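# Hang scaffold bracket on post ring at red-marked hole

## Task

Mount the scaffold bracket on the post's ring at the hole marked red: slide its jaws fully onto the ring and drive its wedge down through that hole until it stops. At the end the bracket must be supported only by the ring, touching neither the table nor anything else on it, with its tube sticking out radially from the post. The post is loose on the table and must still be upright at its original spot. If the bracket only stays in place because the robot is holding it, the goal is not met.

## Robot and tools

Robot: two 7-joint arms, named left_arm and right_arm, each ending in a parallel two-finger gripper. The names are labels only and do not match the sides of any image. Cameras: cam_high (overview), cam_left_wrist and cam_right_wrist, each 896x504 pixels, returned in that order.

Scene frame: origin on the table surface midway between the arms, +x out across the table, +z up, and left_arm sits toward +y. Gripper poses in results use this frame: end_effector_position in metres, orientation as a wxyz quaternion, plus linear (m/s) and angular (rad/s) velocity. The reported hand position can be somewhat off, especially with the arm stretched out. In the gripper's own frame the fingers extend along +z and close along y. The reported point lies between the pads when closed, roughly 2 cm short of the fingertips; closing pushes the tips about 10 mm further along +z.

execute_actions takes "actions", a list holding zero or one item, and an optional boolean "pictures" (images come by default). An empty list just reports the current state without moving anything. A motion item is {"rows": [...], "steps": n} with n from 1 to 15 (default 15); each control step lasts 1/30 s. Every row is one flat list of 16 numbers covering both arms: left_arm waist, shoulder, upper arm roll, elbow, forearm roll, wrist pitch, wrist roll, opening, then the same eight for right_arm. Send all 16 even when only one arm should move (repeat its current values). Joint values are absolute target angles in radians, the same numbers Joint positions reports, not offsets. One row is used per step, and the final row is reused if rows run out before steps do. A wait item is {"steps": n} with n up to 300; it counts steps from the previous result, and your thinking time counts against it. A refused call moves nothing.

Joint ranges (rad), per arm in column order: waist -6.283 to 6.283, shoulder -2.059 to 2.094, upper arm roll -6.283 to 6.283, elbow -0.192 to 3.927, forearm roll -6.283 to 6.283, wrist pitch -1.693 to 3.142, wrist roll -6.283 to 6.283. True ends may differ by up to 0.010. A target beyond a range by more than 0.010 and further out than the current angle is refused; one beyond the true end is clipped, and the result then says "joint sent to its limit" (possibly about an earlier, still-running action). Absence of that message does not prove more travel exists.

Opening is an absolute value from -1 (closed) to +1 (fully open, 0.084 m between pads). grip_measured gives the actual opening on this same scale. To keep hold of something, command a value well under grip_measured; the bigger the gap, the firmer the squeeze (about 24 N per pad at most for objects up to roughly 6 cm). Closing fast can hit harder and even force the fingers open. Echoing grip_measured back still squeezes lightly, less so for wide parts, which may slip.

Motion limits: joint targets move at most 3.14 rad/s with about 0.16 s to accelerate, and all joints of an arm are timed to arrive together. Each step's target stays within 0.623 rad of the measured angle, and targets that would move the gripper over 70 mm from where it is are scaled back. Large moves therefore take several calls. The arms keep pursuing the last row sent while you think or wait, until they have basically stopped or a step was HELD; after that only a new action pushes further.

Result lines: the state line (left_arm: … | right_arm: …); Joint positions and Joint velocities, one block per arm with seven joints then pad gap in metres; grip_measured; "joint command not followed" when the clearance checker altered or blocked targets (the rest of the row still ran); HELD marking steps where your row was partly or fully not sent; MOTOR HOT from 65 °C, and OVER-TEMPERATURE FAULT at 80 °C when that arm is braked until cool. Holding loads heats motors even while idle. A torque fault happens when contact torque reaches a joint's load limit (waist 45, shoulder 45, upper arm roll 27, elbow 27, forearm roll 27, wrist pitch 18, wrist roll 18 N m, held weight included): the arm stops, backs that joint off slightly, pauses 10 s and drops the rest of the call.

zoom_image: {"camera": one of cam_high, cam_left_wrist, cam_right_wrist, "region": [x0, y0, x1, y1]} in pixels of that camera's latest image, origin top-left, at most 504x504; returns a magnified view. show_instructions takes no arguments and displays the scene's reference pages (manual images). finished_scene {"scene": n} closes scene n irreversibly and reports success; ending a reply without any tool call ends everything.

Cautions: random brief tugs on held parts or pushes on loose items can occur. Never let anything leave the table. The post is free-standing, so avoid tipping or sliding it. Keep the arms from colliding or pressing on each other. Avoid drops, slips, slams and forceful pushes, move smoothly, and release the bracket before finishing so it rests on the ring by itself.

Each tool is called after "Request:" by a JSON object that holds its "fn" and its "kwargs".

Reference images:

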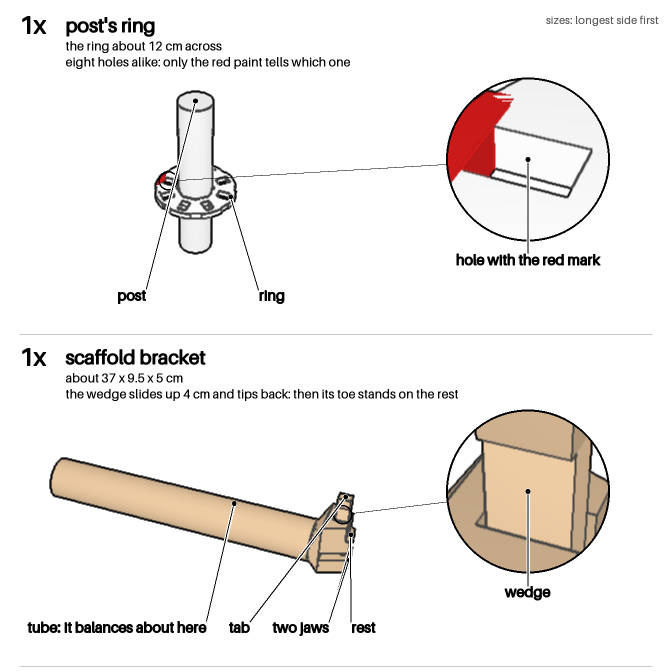

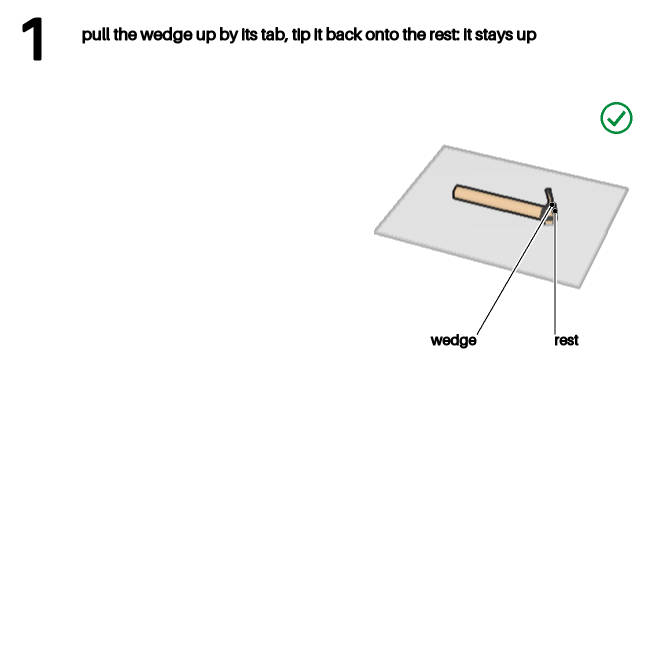

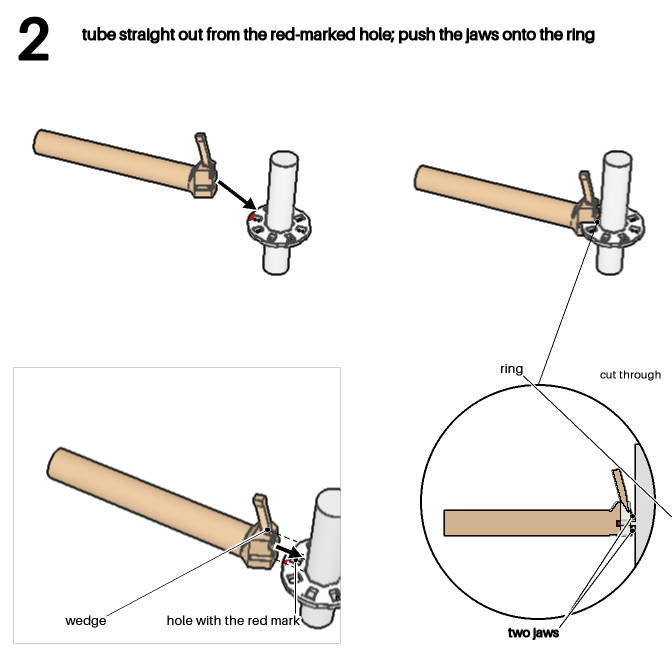

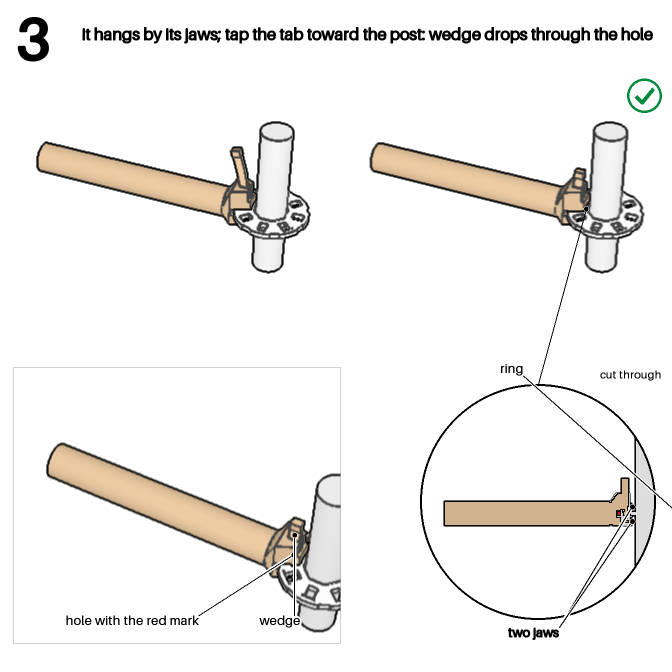

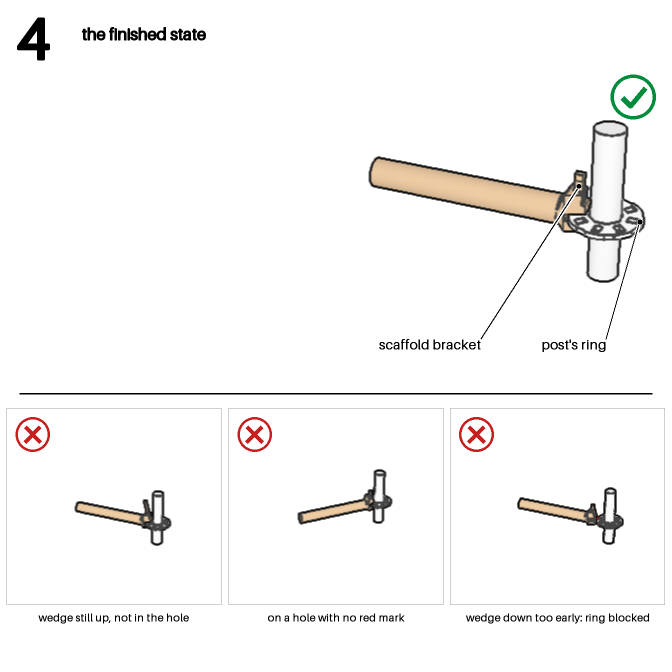

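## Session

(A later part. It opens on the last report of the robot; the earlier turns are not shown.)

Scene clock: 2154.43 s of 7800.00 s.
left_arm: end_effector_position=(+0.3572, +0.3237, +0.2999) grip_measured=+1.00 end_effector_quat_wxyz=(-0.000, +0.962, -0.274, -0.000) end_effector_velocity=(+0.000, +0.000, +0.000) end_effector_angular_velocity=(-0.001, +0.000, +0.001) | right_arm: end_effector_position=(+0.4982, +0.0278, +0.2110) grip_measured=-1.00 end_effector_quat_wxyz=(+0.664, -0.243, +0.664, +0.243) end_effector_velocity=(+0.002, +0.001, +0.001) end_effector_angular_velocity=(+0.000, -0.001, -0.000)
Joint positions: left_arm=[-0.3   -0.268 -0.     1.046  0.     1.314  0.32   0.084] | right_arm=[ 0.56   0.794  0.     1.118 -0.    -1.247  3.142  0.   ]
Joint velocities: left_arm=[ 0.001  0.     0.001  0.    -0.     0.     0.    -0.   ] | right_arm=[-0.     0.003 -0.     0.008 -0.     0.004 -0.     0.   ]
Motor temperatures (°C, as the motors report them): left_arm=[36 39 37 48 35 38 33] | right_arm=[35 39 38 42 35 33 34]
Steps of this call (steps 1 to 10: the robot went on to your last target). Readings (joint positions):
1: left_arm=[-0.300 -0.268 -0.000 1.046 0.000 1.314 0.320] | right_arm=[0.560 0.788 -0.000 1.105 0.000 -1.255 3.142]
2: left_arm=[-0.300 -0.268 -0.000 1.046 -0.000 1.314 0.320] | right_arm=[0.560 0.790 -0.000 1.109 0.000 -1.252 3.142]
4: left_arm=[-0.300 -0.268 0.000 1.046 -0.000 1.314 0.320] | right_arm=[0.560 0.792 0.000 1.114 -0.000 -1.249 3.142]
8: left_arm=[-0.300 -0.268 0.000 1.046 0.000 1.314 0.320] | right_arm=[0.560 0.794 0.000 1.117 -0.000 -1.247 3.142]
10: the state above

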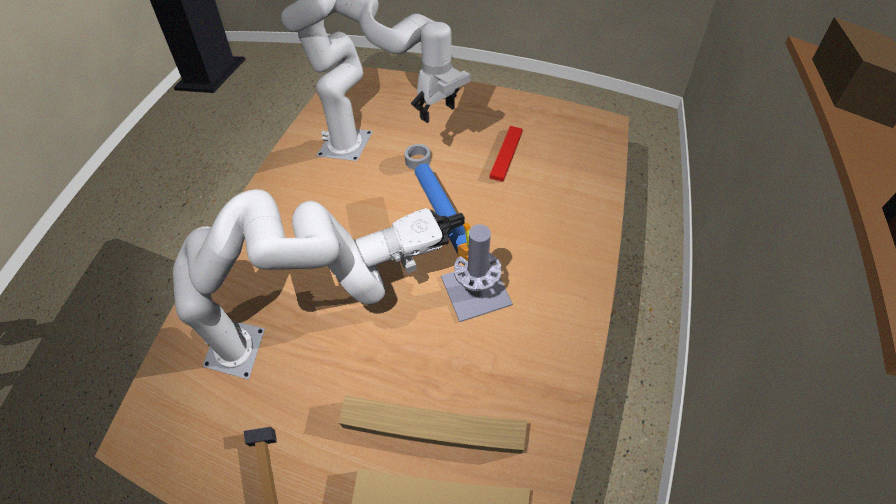

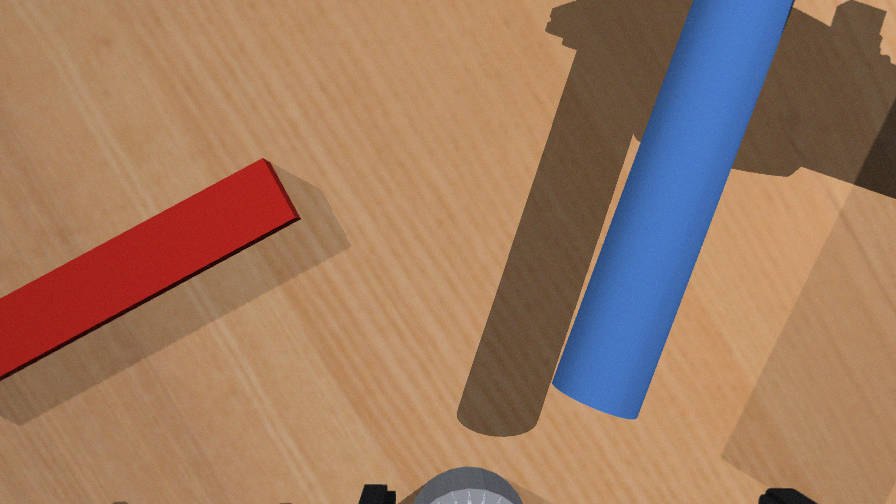

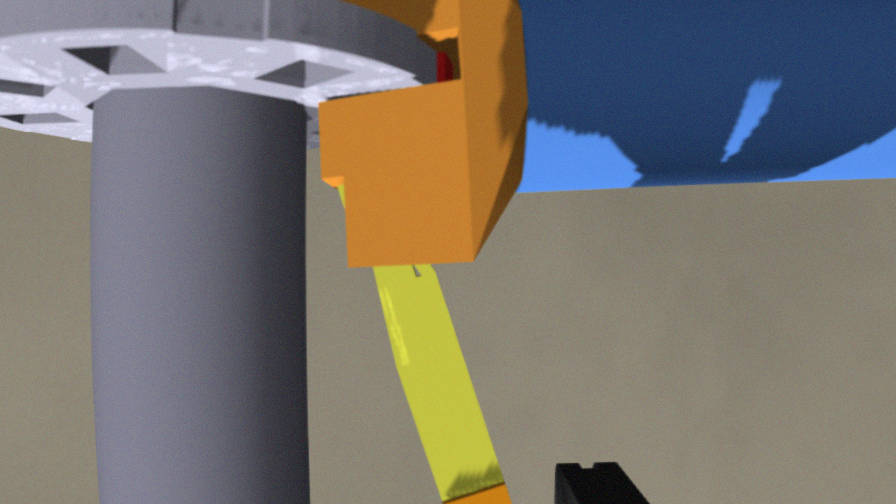

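Request:
{"fn": "execute_actions", "kwargs": {"actions": [{"rows": [[-0.30,-0.268,0,1.046,0,1.314,0.32,1,0.560,0.800,0,1.1324,0,-1.2384,3.1416,-1],[-0.30,-0.268,0,1.046,0,1.314,0.32,1,0.560,0.8058,0,1.1460,0,-1.2307,3.1416,-1],[-0.30,-0.268,0,1.046,0,1.314,0.32,1,0.560,0.8117,0,1.1595,0,-1.2230,3.1416,-1],[-0.30,-0.268,0,1.046,0,1.314,0.32,1,0.560,0.8175,0,1.1730,0,-1.2153,3.1416,-1],[-0.30,-0.268,0,1.046,0,1.314,0.32,1,0.558,0.8175,0,1.1730,0,-1.2153,3.1416,-1],[-0.30,-0.268,0,1.046,0,1.314,0.32,1,0.556,0.8175,0,1.1730,0,-1.2153,3.1416,-1],[-0.30,-0.268,0,1.046,0,1.314,0.32,1,0.554,0.8175,0,1.1730,0,-1.2153,3.1416,-1],[-0.30,-0.268,0,1.046,0,1.314,0.32,1,0.552,0.8175,0,1.1730,0,-1.2153,3.1416,-1],[-0.30,-0.268,0,1.046,0,1.314,0.32,1,0.550,0.8175,0,1.1730,0,-1.2153,3.1416,-1],[-0.30,-0.268,0,1.046,0,1.314,0.32,1,0.548,0.8175,0,1.1730,0,-1.2153,3.1416,-1],[-0.30,-0.268,0,1.046,0,1.314,0.32,1,0.546,0.8175,0,1.1730,0,-1.2153,3.1416,-1],[-0.30,-0.268,0,1.046,0,1.314,0.32,1,0.544,0.8175,0,1.1730,0,-1.2153,3.1416,-1],[-0.30,-0.268,0,1.046,0,1.314,0.32,1,0.542,0.8175,0,1.1730,0,-1.2153,3.1416,-1],[-0.30,-0.268,0,1.046,0,1.314,0.32,1,0.540,0.8175,0,1.1730,0,-1.2153,3.1416,-1],[-0.30,-0.268,0,1.046,0,1.314,0.32,1,0.538,0.8175,0,1.1730,0,-1.2153,3.1416,-1]], "steps": 15}], "pictures": false}}

Request:
{"fn": "execute_actions", "kwargs": {"actions": [{"steps": 12}]}}

Scene clock: 2181.47 s of 7800.00 s.
left_arm: end_effector_position=(+0.3572, +0.3237, +0.2999) grip_measured=+1.00 end_effector_quat_wxyz=(-0.000, +0.962, -0.274, -0.000) end_effector_velocity=(-0.000, +0.000, -0.001) end_effector_angular_velocity=(+0.000, +0.002, +0.000) | right_arm: end_effector_position=(+0.5153, +0.0277, +0.2110) grip_measured=-1.00 end_effector_quat_wxyz=(+0.666, -0.238, +0.666, +0.238) end_effector_velocity=(+0.028, -0.032, +0.000) end_effector_angular_velocity=(-0.001, -0.002, -0.061)
Joint positions: left_arm=[-0.3   -0.268 -0.     1.046 -0.     1.314  0.32   0.084] | right_arm=[ 0.544  0.817 -0.     1.172 -0.    -1.216  3.142  0.   ]
Joint velocities: left_arm=[ 0.     0.     0.001 -0.002  0.     0.     0.001  0.   ] | right_arm=[-0.06   0.002 -0.001  0.006  0.     0.003 -0.002  0.   ]
Motor temperatures (°C, as the motors report them): left_arm=[36 39 37 49 35 38 33] | right_arm=[35 39 38 43 35 33 34]
Steps of this call (steps 1 to 30: the robot went on to your last target; steps 31 to 90: nothing new was sent; then 23.53 s passed at rest; steps 91 to 105: all 15 steps of this action). Readings (joint positions):
91: left_arm=[-0.300 -0.268 -0.000 1.046 -0.000 1.314 0.320] | right_arm=[0.560 0.794 -0.000 1.119 -0.000 -1.246 3.142]
92: left_arm=[-0.300 -0.268 -0.000 1.046 0.000 1.314 0.320] | right_arm=[0.560 0.795 -0.000 1.122 -0.000 -1.244 3.142]
94: left_arm=[-0.300 -0.268 0.000 1.046 0.000 1.314 0.320] | right_arm=[0.560 0.802 -0.000 1.137 -0.000 -1.236 3.142]
98: left_arm=[-0.300 -0.268 0.000 1.046 -0.000 1.314 0.320] | right_arm=[0.557 0.814 0.000 1.166 -0.000 -1.220 3.142]
105: the state above

Scene clock: 2181.87 s of 7800.00 s.
left_arm: end_effector_position=(+0.3572, +0.3237, +0.2999) grip_measured=+1.00 end_effector_quat_wxyz=(-0.000, +0.962, -0.274, -0.000) end_effector_velocity=(+0.000, +0.000, +0.000) end_effector_angular_velocity=(-0.000, -0.000, +0.001) | right_arm: end_effector_position=(+0.5180, +0.0247, +0.2110) grip_measured=-1.00 end_effector_quat_wxyz=(+0.667, -0.236, +0.667, +0.236) end_effector_velocity=(+0.001, -0.001, -0.001) end_effector_angular_velocity=(-0.002, -0.000, -0.003)
Joint positions: left_arm=[-0.3   -0.268  0.     1.046 -0.     1.314  0.32   0.084] | right_arm=[ 0.538  0.817  0.     1.173 -0.    -1.215  3.142  0.   ]
Joint velocities: left_arm=[0.    0.    0.001 0.    0.    0.    0.    0.   ] | right_arm=[-0.001  0.001 -0.001  0.     0.001 -0.    -0.001  0.   ]
Motor temperatures (°C, as the motors report them): left_arm=[36 39 37 49 35 38 33] | right_arm=[35 39 38 43 35 33 34]
Steps of this call (steps 1 to 12: the robot went on to your last target). Readings (joint positions):
1: left_arm=[-0.300 -0.268 0.000 1.046 0.000 1.314 0.320] | right_arm=[0.542 0.817 -0.000 1.173 -0.000 -1.216 3.142]
2: left_arm=[-0.300 -0.268 0.000 1.046 -0.000 1.314 0.320] | right_arm=[0.541 0.817 -0.000 1.173 0.000 -1.215 3.142]
4: left_arm=[-0.300 -0.268 -0.000 1.046 -0.000 1.314 0.320] | right_arm=[0.539 0.817 -0.001 1.173 0.000 -1.215 3.142]
8: left_arm=[-0.300 -0.268 -0.000 1.046 0.000 1.314 0.320] | right_arm=[0.538 0.817 0.000 1.173 0.000 -1.215 3.142]
12: the state above

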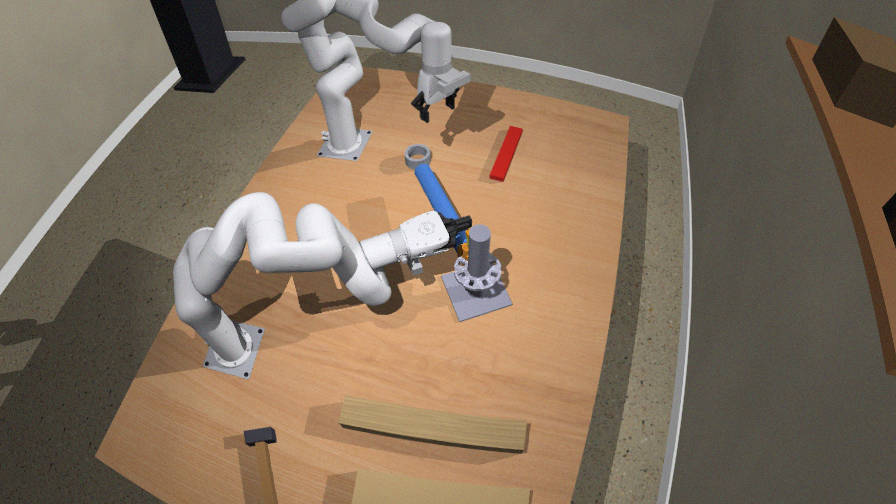

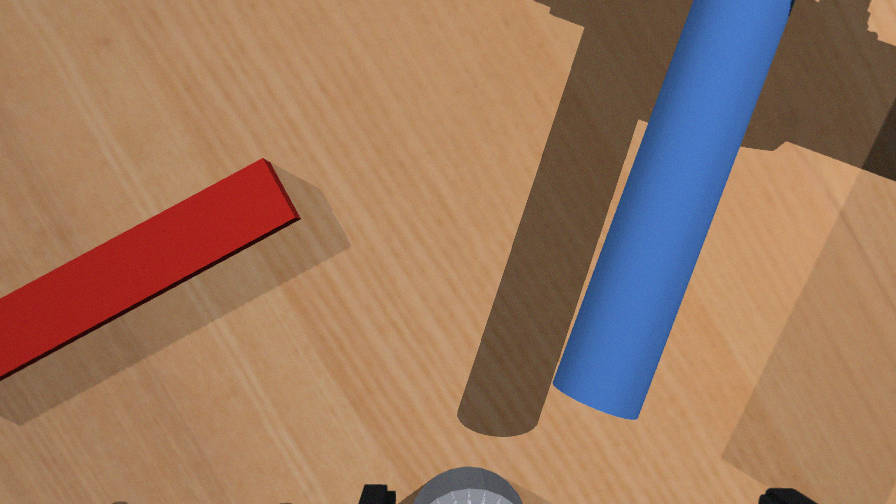

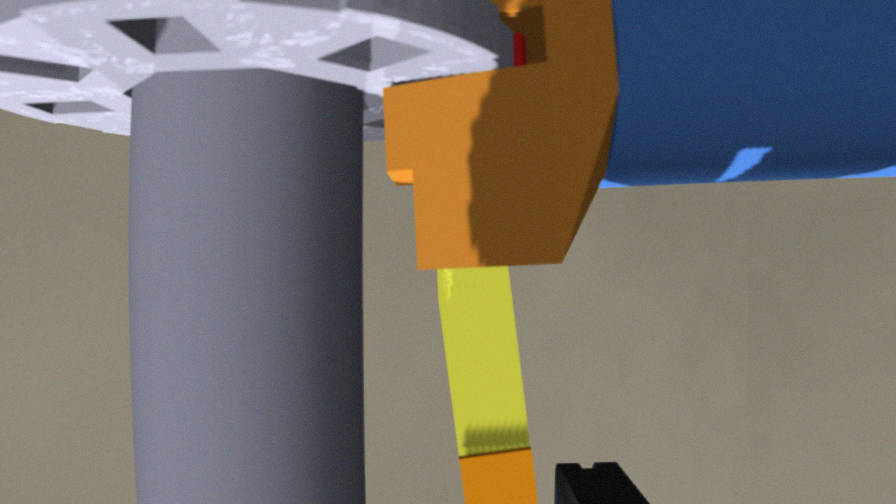

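Request:
{"fn": "execute_actions", "kwargs": {"actions": []}}

Scene clock: 2190.13 s of 7800.00 s.
left_arm: end_effector_position=(+0.3572, +0.3237, +0.2999) grip_measured=+1.00 end_effector_quat_wxyz=(-0.000, +0.962, -0.274, -0.000) end_effector_velocity=(-0.000, +0.000, -0.001) end_effector_angular_velocity=(+0.000, +0.001, -0.001) | right_arm: end_effector_position=(+0.5181, +0.0245, +0.2110) grip_measured=-1.00 end_effector_quat_wxyz=(+0.667, -0.236, +0.667, +0.236) end_effector_velocity=(+0.000, -0.000, -0.001) end_effector_angular_velocity=(-0.000, +0.001, -0.001)
Joint positions: left_arm=[-0.3   -0.268 -0.     1.046  0.     1.314  0.32   0.084] | right_arm=[ 0.538  0.817  0.     1.173 -0.    -1.215  3.142  0.   ]
Joint velocities: left_arm=[ 0.    -0.    -0.    -0.002 -0.    -0.     0.    -0.   ] | right_arm=[-0.     0.001  0.     0.     0.001  0.    -0.     0.   ]
Motor temperatures (°C, as the motors report them): left_arm=[36 39 37 49 35 38 33] | right_arm=[35 39 38 43 35 33 34]
Steps of this call (steps 1 to 15: the robot went on to your last target; steps 16 to 90: nothing new was sent; then 5.27 s passed at rest). Readings (joint positions):
1: left_arm=[-0.300 -0.268 0.000 1.046 0.000 1.314 0.320] | right_arm=[0.538 0.817 0.000 1.173 0.000 -1.215 3.142]
2: left_arm=[-0.300 -0.268 -0.000 1.046 0.000 1.314 0.320] | right_arm=[0.538 0.817 0.000 1.173 0.000 -1.215 3.142]
4: left_arm=[-0.300 -0.268 -0.000 1.046 0.000 1.314 0.320] | right_arm=[0.538 0.817 0.000 1.173 0.000 -1.215 3.142]
8: left_arm=[-0.300 -0.268 0.000 1.046 -0.000 1.314 0.320] | right_arm=[0.538 0.817 0.000 1.173 -0.000 -1.215 3.142]
90: the state above
All arms were judged still, so your last target was given up. Only a new action makes them travel on or press farther. Fingers that are still opening or closing keep moving.

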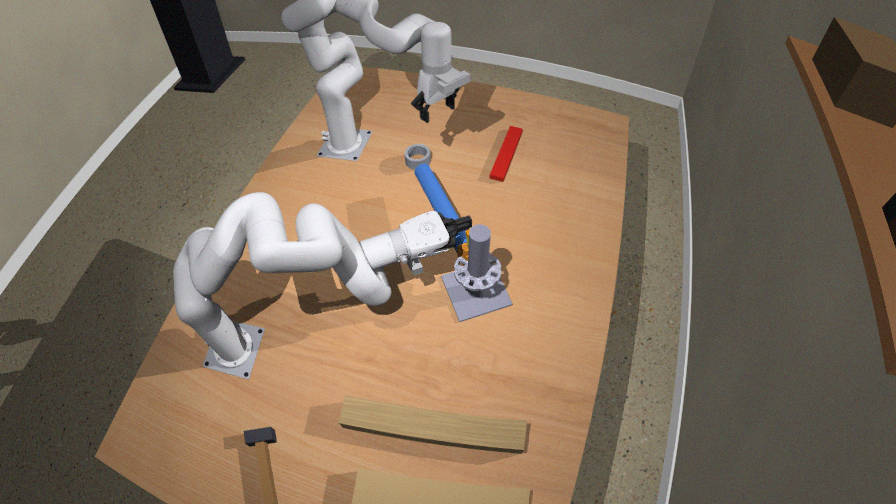

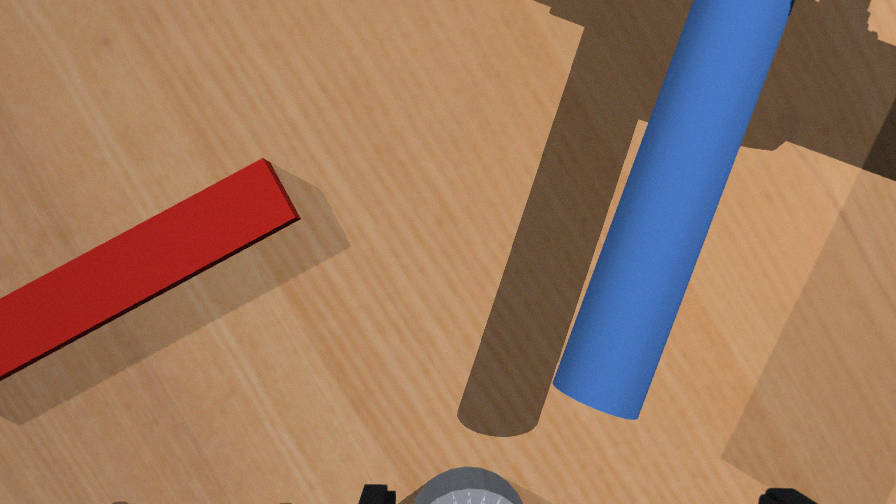

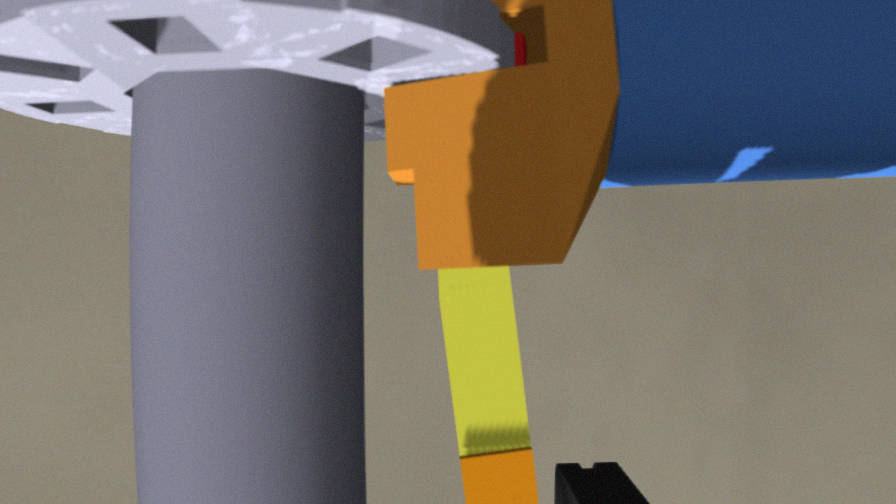

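Request:
{"fn": "execute_actions", "kwargs": {"actions": [{"rows": [[-0.30,-0.268,0,1.046,0,1.314,0.32,1,0.538,0.8203,0,1.1743,0,-1.2168,3.1416,-1],[-0.30,-0.268,0,1.046,0,1.314,0.32,1,0.537,0.8232,0,1.1756,0,-1.2184,3.1416,-1],[-0.30,-0.268,0,1.046,0,1.314,0.32,1,0.536,0.8260,0,1.1768,0,-1.2199,3.1416,-1],[-0.30,-0.268,0,1.046,0,1.314,0.32,1,0.535,0.8260,0,1.1768,0,-1.2199,3.1416,-1],[-0.30,-0.268,0,1.046,0,1.314,0.32,1,0.534,0.8260,0,1.1768,0,-1.2199,3.1416,-1],[-0.30,-0.268,0,1.046,0,1.314,0.32,1,0.533,0.8260,0,1.1768,0,-1.2199,3.1416,-1],[-0.30,-0.268,0,1.046,0,1.314,0.32,1,0.532,0.8260,0,1.1768,0,-1.2199,3.1416,-1],[-0.30,-0.268,0,1.046,0,1.314,0.32,1,0.531,0.8260,0,1.1768,0,-1.2199,3.1416,-1],[-0.30,-0.268,0,1.046,0,1.314,0.32,1,0.530,0.8260,0,1.1768,0,-1.2199,3.1416,-1],[-0.30,-0.268,0,1.046,0,1.314,0.32,1,0.529,0.8260,0,1.1768,0,-1.2199,3.1416,-1],[-0.30,-0.268,0,1.046,0,1.314,0.32,1,0.528,0.8260,0,1.1768,0,-1.2199,3.1416,-1],[-0.30,-0.268,0,1.046,0,1.314,0.32,1,0.527,0.8260,0,1.1768,0,-1.2199,3.1416,-1],[-0.30,-0.268,0,1.046,0,1.314,0.32,1,0.526,0.8260,0,1.1768,0,-1.2199,3.1416,-1]], "steps": 15}], "pictures": false}}

Request:
{"fn": "execute_actions", "kwargs": {"actions": [{"steps": 12}]}}

Scene clock: 2210.00 s of 7800.00 s.
left_arm: end_effector_position=(+0.3572, +0.3237, +0.2999) grip_measured=+1.00 end_effector_quat_wxyz=(-0.000, +0.962, -0.274, -0.000) end_effector_velocity=(+0.000, +0.000, +0.001) end_effector_angular_velocity=(-0.001, -0.001, +0.002) | right_arm: end_effector_position=(+0.5222, +0.0194, +0.2081) grip_measured=-1.00 end_effector_quat_wxyz=(+0.668, -0.233, +0.668, +0.233) end_effector_velocity=(-0.001, +0.000, -0.001) end_effector_angular_velocity=(+0.007, +0.006, +0.001)
Joint positions: left_arm=[-0.3   -0.268  0.     1.046  0.     1.314  0.32   0.084] | right_arm=[ 0.528  0.826  0.001  1.177 -0.    -1.22   3.142  0.   ]
Joint velocities: left_arm=[ 0.001 -0.    -0.     0.002 -0.001  0.    -0.001  0.   ] | right_arm=[-0.008  0.001  0.012 -0.001 -0.001 -0.     0.001  0.   ]
Motor temperatures (°C, as the motors report them): left_arm=[36 39 37 49 35 38 33] | right_arm=[35 39 38 44 35 33 34]
Steps of this call (steps 1 to 90: nothing new was sent; then 16.37 s passed at rest; steps 91 to 105: all 15 steps of this action). Readings (joint positions):
91: left_arm=[-0.300 -0.268 -0.000 1.046 0.000 1.314 0.320] | right_arm=[0.538 0.818 -0.000 1.173 -0.000 -1.215 3.142]
92: left_arm=[-0.300 -0.268 0.000 1.046 0.000 1.314 0.320] | right_arm=[0.538 0.818 -0.000 1.173 -0.000 -1.216 3.142]
94: left_arm=[-0.300 -0.268 0.000 1.046 -0.000 1.314 0.320] | right_arm=[0.537 0.821 0.000 1.175 -0.000 -1.218 3.142]
98: left_arm=[-0.300 -0.268 -0.000 1.046 0.000 1.314 0.320] | right_arm=[0.534 0.826 -0.000 1.176 0.000 -1.219 3.142]
105: the state above

Scene clock: 2210.40 s of 7800.00 s.
left_arm: end_effector_position=(+0.3572, +0.3237, +0.2999) grip_measured=+1.00 end_effector_quat_wxyz=(-0.000, +0.962, -0.274, -0.000) end_effector_velocity=(-0.000, +0.000, -0.000) end_effector_angular_velocity=(+0.001, +0.001, -0.001) | right_arm: end_effector_position=(+0.5230, +0.0184, +0.2082) grip_measured=-1.00 end_effector_quat_wxyz=(+0.668, -0.232, +0.668, +0.232) end_effector_velocity=(+0.002, -0.002, +0.001) end_effector_angular_velocity=(+0.001, -0.000, -0.005)
Joint positions: left_arm=[-0.3   -0.268 -0.     1.046  0.     1.314  0.32   0.084] | right_arm=[ 0.526  0.826  0.     1.177 -0.    -1.22   3.142  0.   ]
Joint velocities: left_arm=[-0.     0.     0.    -0.001  0.001 -0.     0.001 -0.   ] | right_arm=[-0.002 -0.001 -0.002 -0.     0.001 -0.     0.002  0.   ]
Motor temperatures (°C, as the motors report them): left_arm=[36 39 37 49 35 38 33] | right_arm=[35 39 38 44 35 33 34]
Steps of this call (steps 1 to 12: the robot went on to your last target). Readings (joint positions):
1: left_arm=[-0.300 -0.268 0.000 1.046 0.000 1.314 0.320] | right_arm=[0.528 0.826 0.001 1.177 -0.000 -1.220 3.142]
2: left_arm=[-0.300 -0.268 0.000 1.046 -0.000 1.314 0.320] | right_arm=[0.527 0.826 0.001 1.177 -0.001 -1.220 3.142]
4: left_arm=[-0.300 -0.268 -0.000 1.046 0.000 1.314 0.320] | right_arm=[0.527 0.826 0.001 1.177 -0.001 -1.220 3.142]
8: left_arm=[-0.300 -0.268 0.000 1.046 -0.000 1.314 0.320] | right_arm=[0.527 0.826 0.001 1.177 -0.001 -1.220 3.142]
12: the state above

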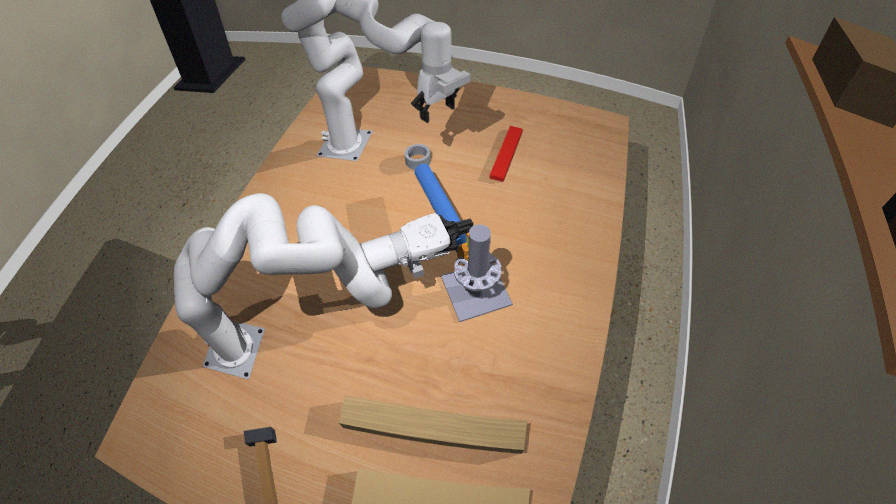

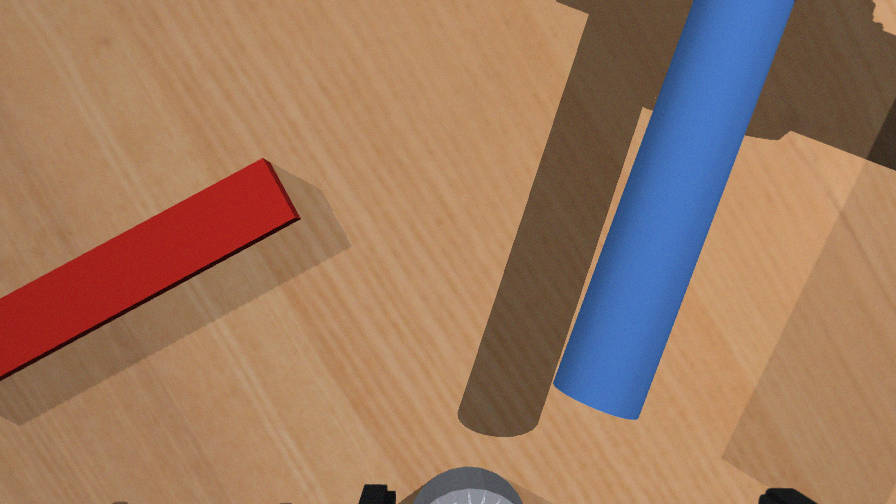

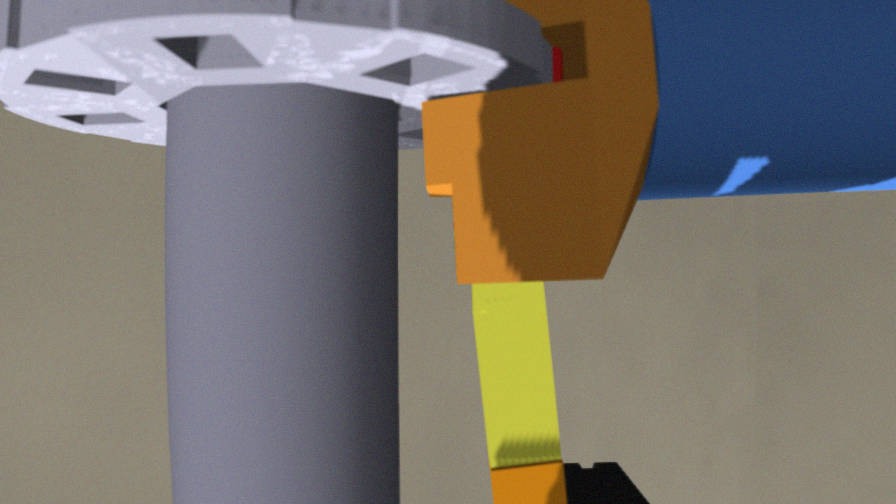

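Request:
{"fn": "execute_actions", "kwargs": {"actions": [{"rows": [[-0.30,-0.268,0,1.046,0,1.314,0.32,1,0.529,0.8260,0,1.1768,0,-1.2199,3.1416,-1],[-0.30,-0.268,0,1.046,0,1.314,0.32,1,0.532,0.8260,0,1.1768,0,-1.2199,3.1416,-1],[-0.30,-0.268,0,1.046,0,1.314,0.32,1,0.535,0.8260,0,1.1768,0,-1.2199,3.1416,-1],[-0.30,-0.268,0,1.046,0,1.314,0.32,1,0.538,0.8260,0,1.1768,0,-1.2199,3.1416,-1]], "steps": 15}]}}

Scene clock: 2228.03 s of 7800.00 s.
left_arm: end_effector_position=(+0.3572, +0.3237, +0.2999) grip_measured=+1.00 end_effector_quat_wxyz=(-0.000, +0.962, -0.274, -0.000) end_effector_velocity=(-0.000, +0.000, -0.000) end_effector_angular_velocity=(+0.001, +0.000, +0.001) | right_arm: end_effector_position=(+0.5183, +0.0243, +0.2080) grip_measured=-1.00 end_effector_quat_wxyz=(+0.667, -0.236, +0.667, +0.236) end_effector_velocity=(-0.001, +0.001, +0.001) end_effector_angular_velocity=(+0.002, +0.000, +0.002)
Joint positions: left_arm=[-0.3   -0.268 -0.     1.046  0.     1.314  0.32   0.084] | right_arm=[ 0.538  0.826 -0.     1.177  0.    -1.22   3.142  0.   ]
Joint velocities: left_arm=[ 0.001  0.    -0.    -0.     0.    -0.    -0.    -0.   ] | right_arm=[ 0.001 -0.001  0.002  0.     0.    -0.    -0.     0.   ]
Motor temperatures (°C, as the motors report them): left_arm=[36 39 37 49 35 38 33] | right_arm=[35 39 38 44 35 33 34]
Steps of this call (steps 1 to 15: the robot went on to your last target; steps 16 to 90: nothing new was sent; then 14.13 s passed at rest; steps 91 to 105: all 15 steps of this action). Readings (joint positions):
91: left_arm=[-0.300 -0.268 0.000 1.046 -0.000 1.314 0.320] | right_arm=[0.526 0.826 -0.000 1.177 0.000 -1.220 3.142]
92: left_arm=[-0.300 -0.268 0.000 1.046 -0.000 1.314 0.320] | right_arm=[0.527 0.826 -0.000 1.177 0.000 -1.220 3.142]
94: left_arm=[-0.300 -0.268 0.000 1.046 0.000 1.314 0.320] | right_arm=[0.530 0.826 -0.001 1.177 0.000 -1.220 3.142]
98: left_arm=[-0.300 -0.268 0.000 1.046 -0.000 1.314 0.320] | right_arm=[0.537 0.826 0.001 1.177 -0.000 -1.220 3.142]
105: the state above

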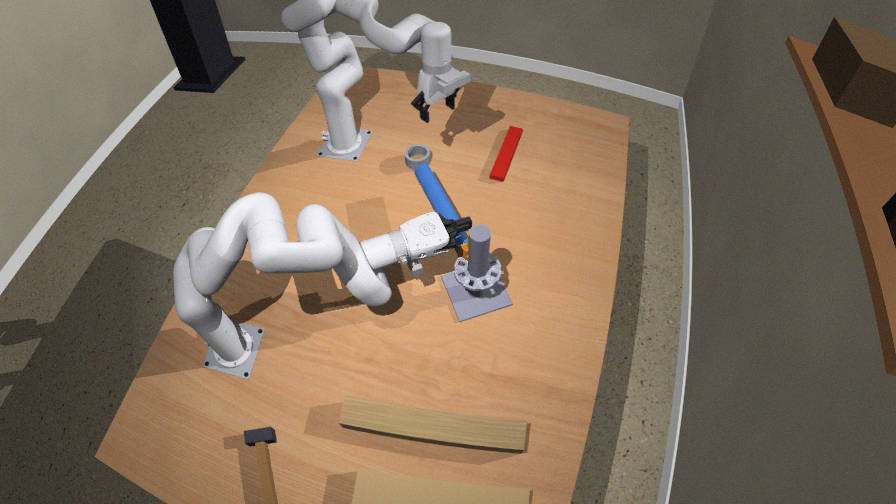

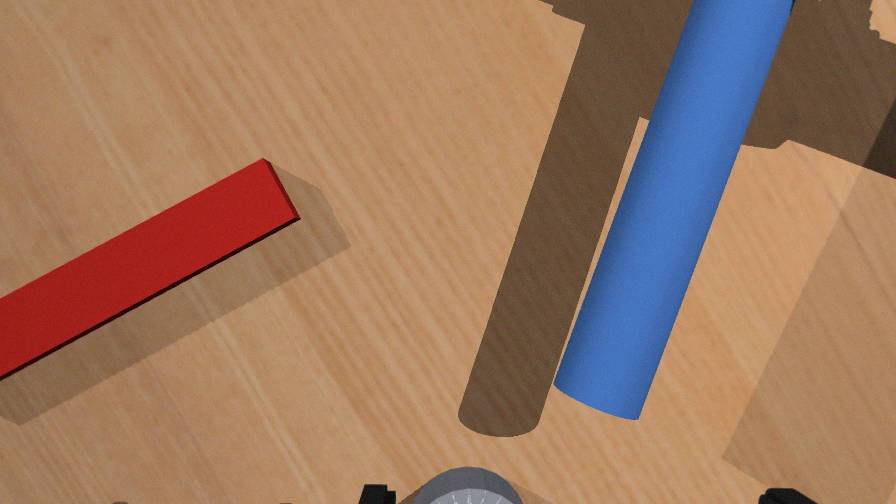

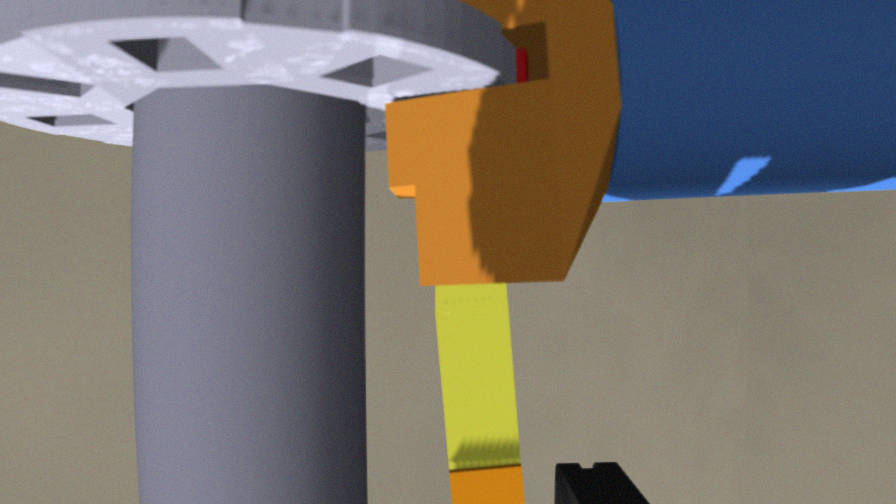

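Request:
{"fn": "execute_actions", "kwargs": {"actions": [{"rows": [[-0.30,-0.268,0,1.046,0,1.314,0.32,1,0.538,0.8176,0,1.1731,0,-1.2152,3.1416,-1],[-0.30,-0.268,0,1.046,0,1.314,0.32,1,0.538,0.8092,0,1.1695,0,-1.2104,3.1416,-1],[-0.30,-0.268,0,1.046,0,1.314,0.32,1,0.538,0.8008,0,1.1658,0,-1.2057,3.1416,-1],[-0.30,-0.268,0,1.046,0,1.314,0.32,1,0.538,0.7924,0,1.1622,0,-1.2009,3.1416,-1],[-0.30,-0.268,0,1.046,0,1.314,0.32,1,0.538,0.7840,0,1.1585,0,-1.1962,3.1416,-1],[-0.30,-0.268,0,1.046,0,1.314,0.32,1,0.538,0.7840,0,1.1585,0,-1.1962,3.1416,-1],[-0.30,-0.268,0,1.046,0,1.314,0.32,1,0.538,0.7840,0,1.1585,0,-1.1962,3.1416,-1],[-0.30,-0.268,0,1.046,0,1.314,0.32,1,0.538,0.7840,0,1.1585,0,-1.1962,3.1416,-1],[-0.30,-0.268,0,1.046,0,1.314,0.32,1,0.538,0.7840,0,1.1585,0,-1.1962,3.1416,-1],[-0.30,-0.268,0,1.046,0,1.314,0.32,1,0.538,0.7840,0,1.1585,0,-1.1962,3.1416,-1]], "steps": 12}]}}

Scene clock: 2248.03 s of 7800.00 s.
left_arm: end_effector_position=(+0.3572, +0.3237, +0.2999) grip_measured=+1.00 end_effector_quat_wxyz=(-0.000, +0.962, -0.274, +0.000) end_effector_velocity=(-0.000, -0.000, +0.000) end_effector_angular_velocity=(-0.000, -0.000, -0.001) | right_arm: end_effector_position=(+0.5181, +0.0245, +0.2227) grip_measured=-1.00 end_effector_quat_wxyz=(+0.667, -0.236, +0.666, +0.236) end_effector_velocity=(-0.002, -0.001, -0.008) end_effector_angular_velocity=(-0.016, +0.019, +0.000)
Joint positions: left_arm=[-0.3   -0.268  0.     1.046  0.     1.314  0.32   0.084] | right_arm=[ 0.538  0.785 -0.     1.159  0.    -1.197  3.142  0.   ]
Joint velocities: left_arm=[-0.001 -0.    -0.     0.001 -0.     0.    -0.     0.   ] | right_arm=[-0.    -0.004  0.001 -0.017 -0.     0.012 -0.001  0.   ]
Motor temperatures (°C, as the motors report them): left_arm=[36 39 37 49 35 38 33] | right_arm=[35 39 38 44 35 33 34]
Steps of this call (steps 1 to 15: the robot went on to your last target; steps 16 to 90: nothing new was sent; then 16.60 s passed at rest; steps 91 to 102: all 12 steps of this action). Readings (joint positions):
91: left_arm=[-0.300 -0.268 -0.000 1.046 0.000 1.314 0.320] | right_arm=[0.538 0.826 0.000 1.177 -0.000 -1.220 3.142]
92: left_arm=[-0.300 -0.268 -0.000 1.046 0.000 1.314 0.320] | right_arm=[0.538 0.824 0.000 1.176 0.000 -1.218 3.142]
94: left_arm=[-0.300 -0.268 0.000 1.046 0.000 1.314 0.320] | right_arm=[0.538 0.815 0.000 1.171 -0.000 -1.213 3.142]
98: left_arm=[-0.300 -0.268 0.000 1.046 0.000 1.314 0.320] | right_arm=[0.538 0.790 -0.000 1.163 0.000 -1.201 3.142]
102: the state above

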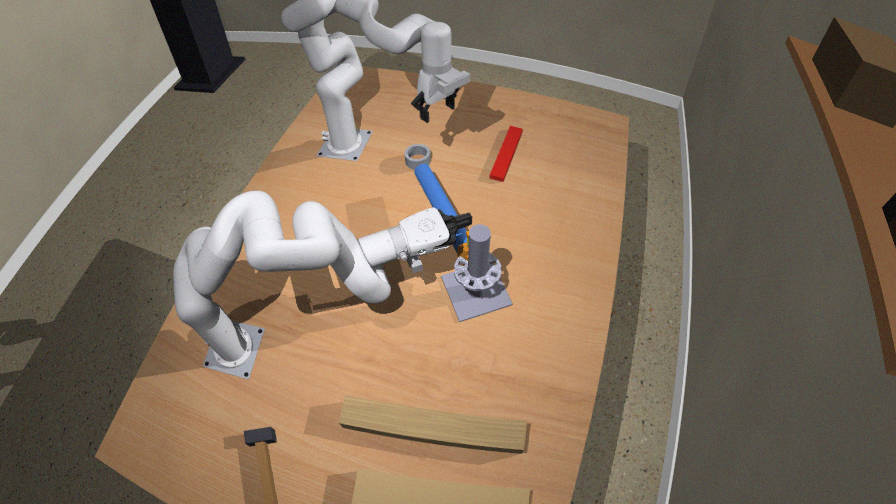

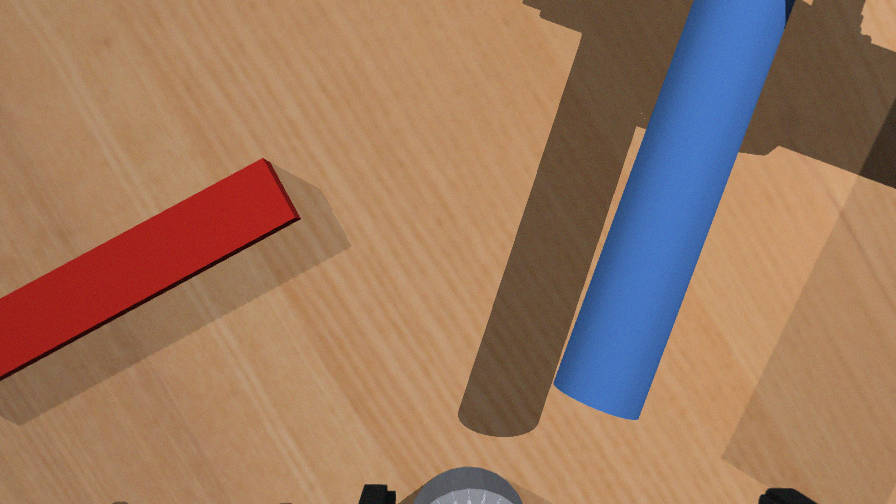

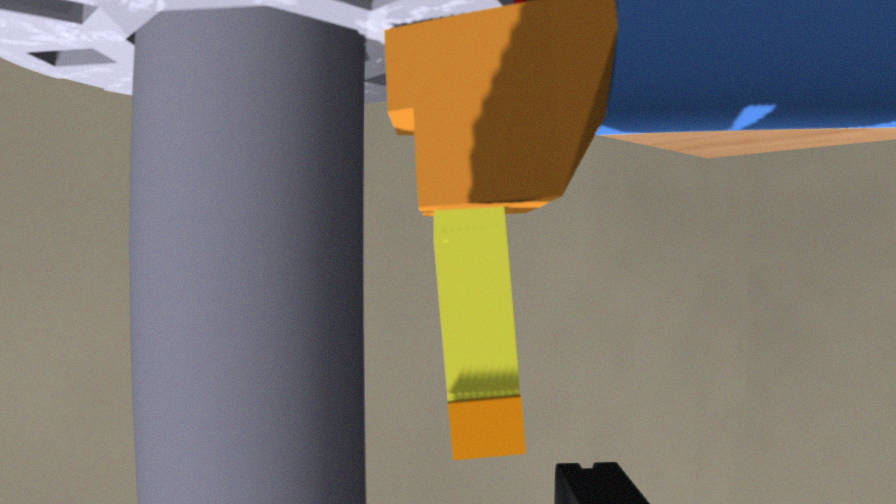

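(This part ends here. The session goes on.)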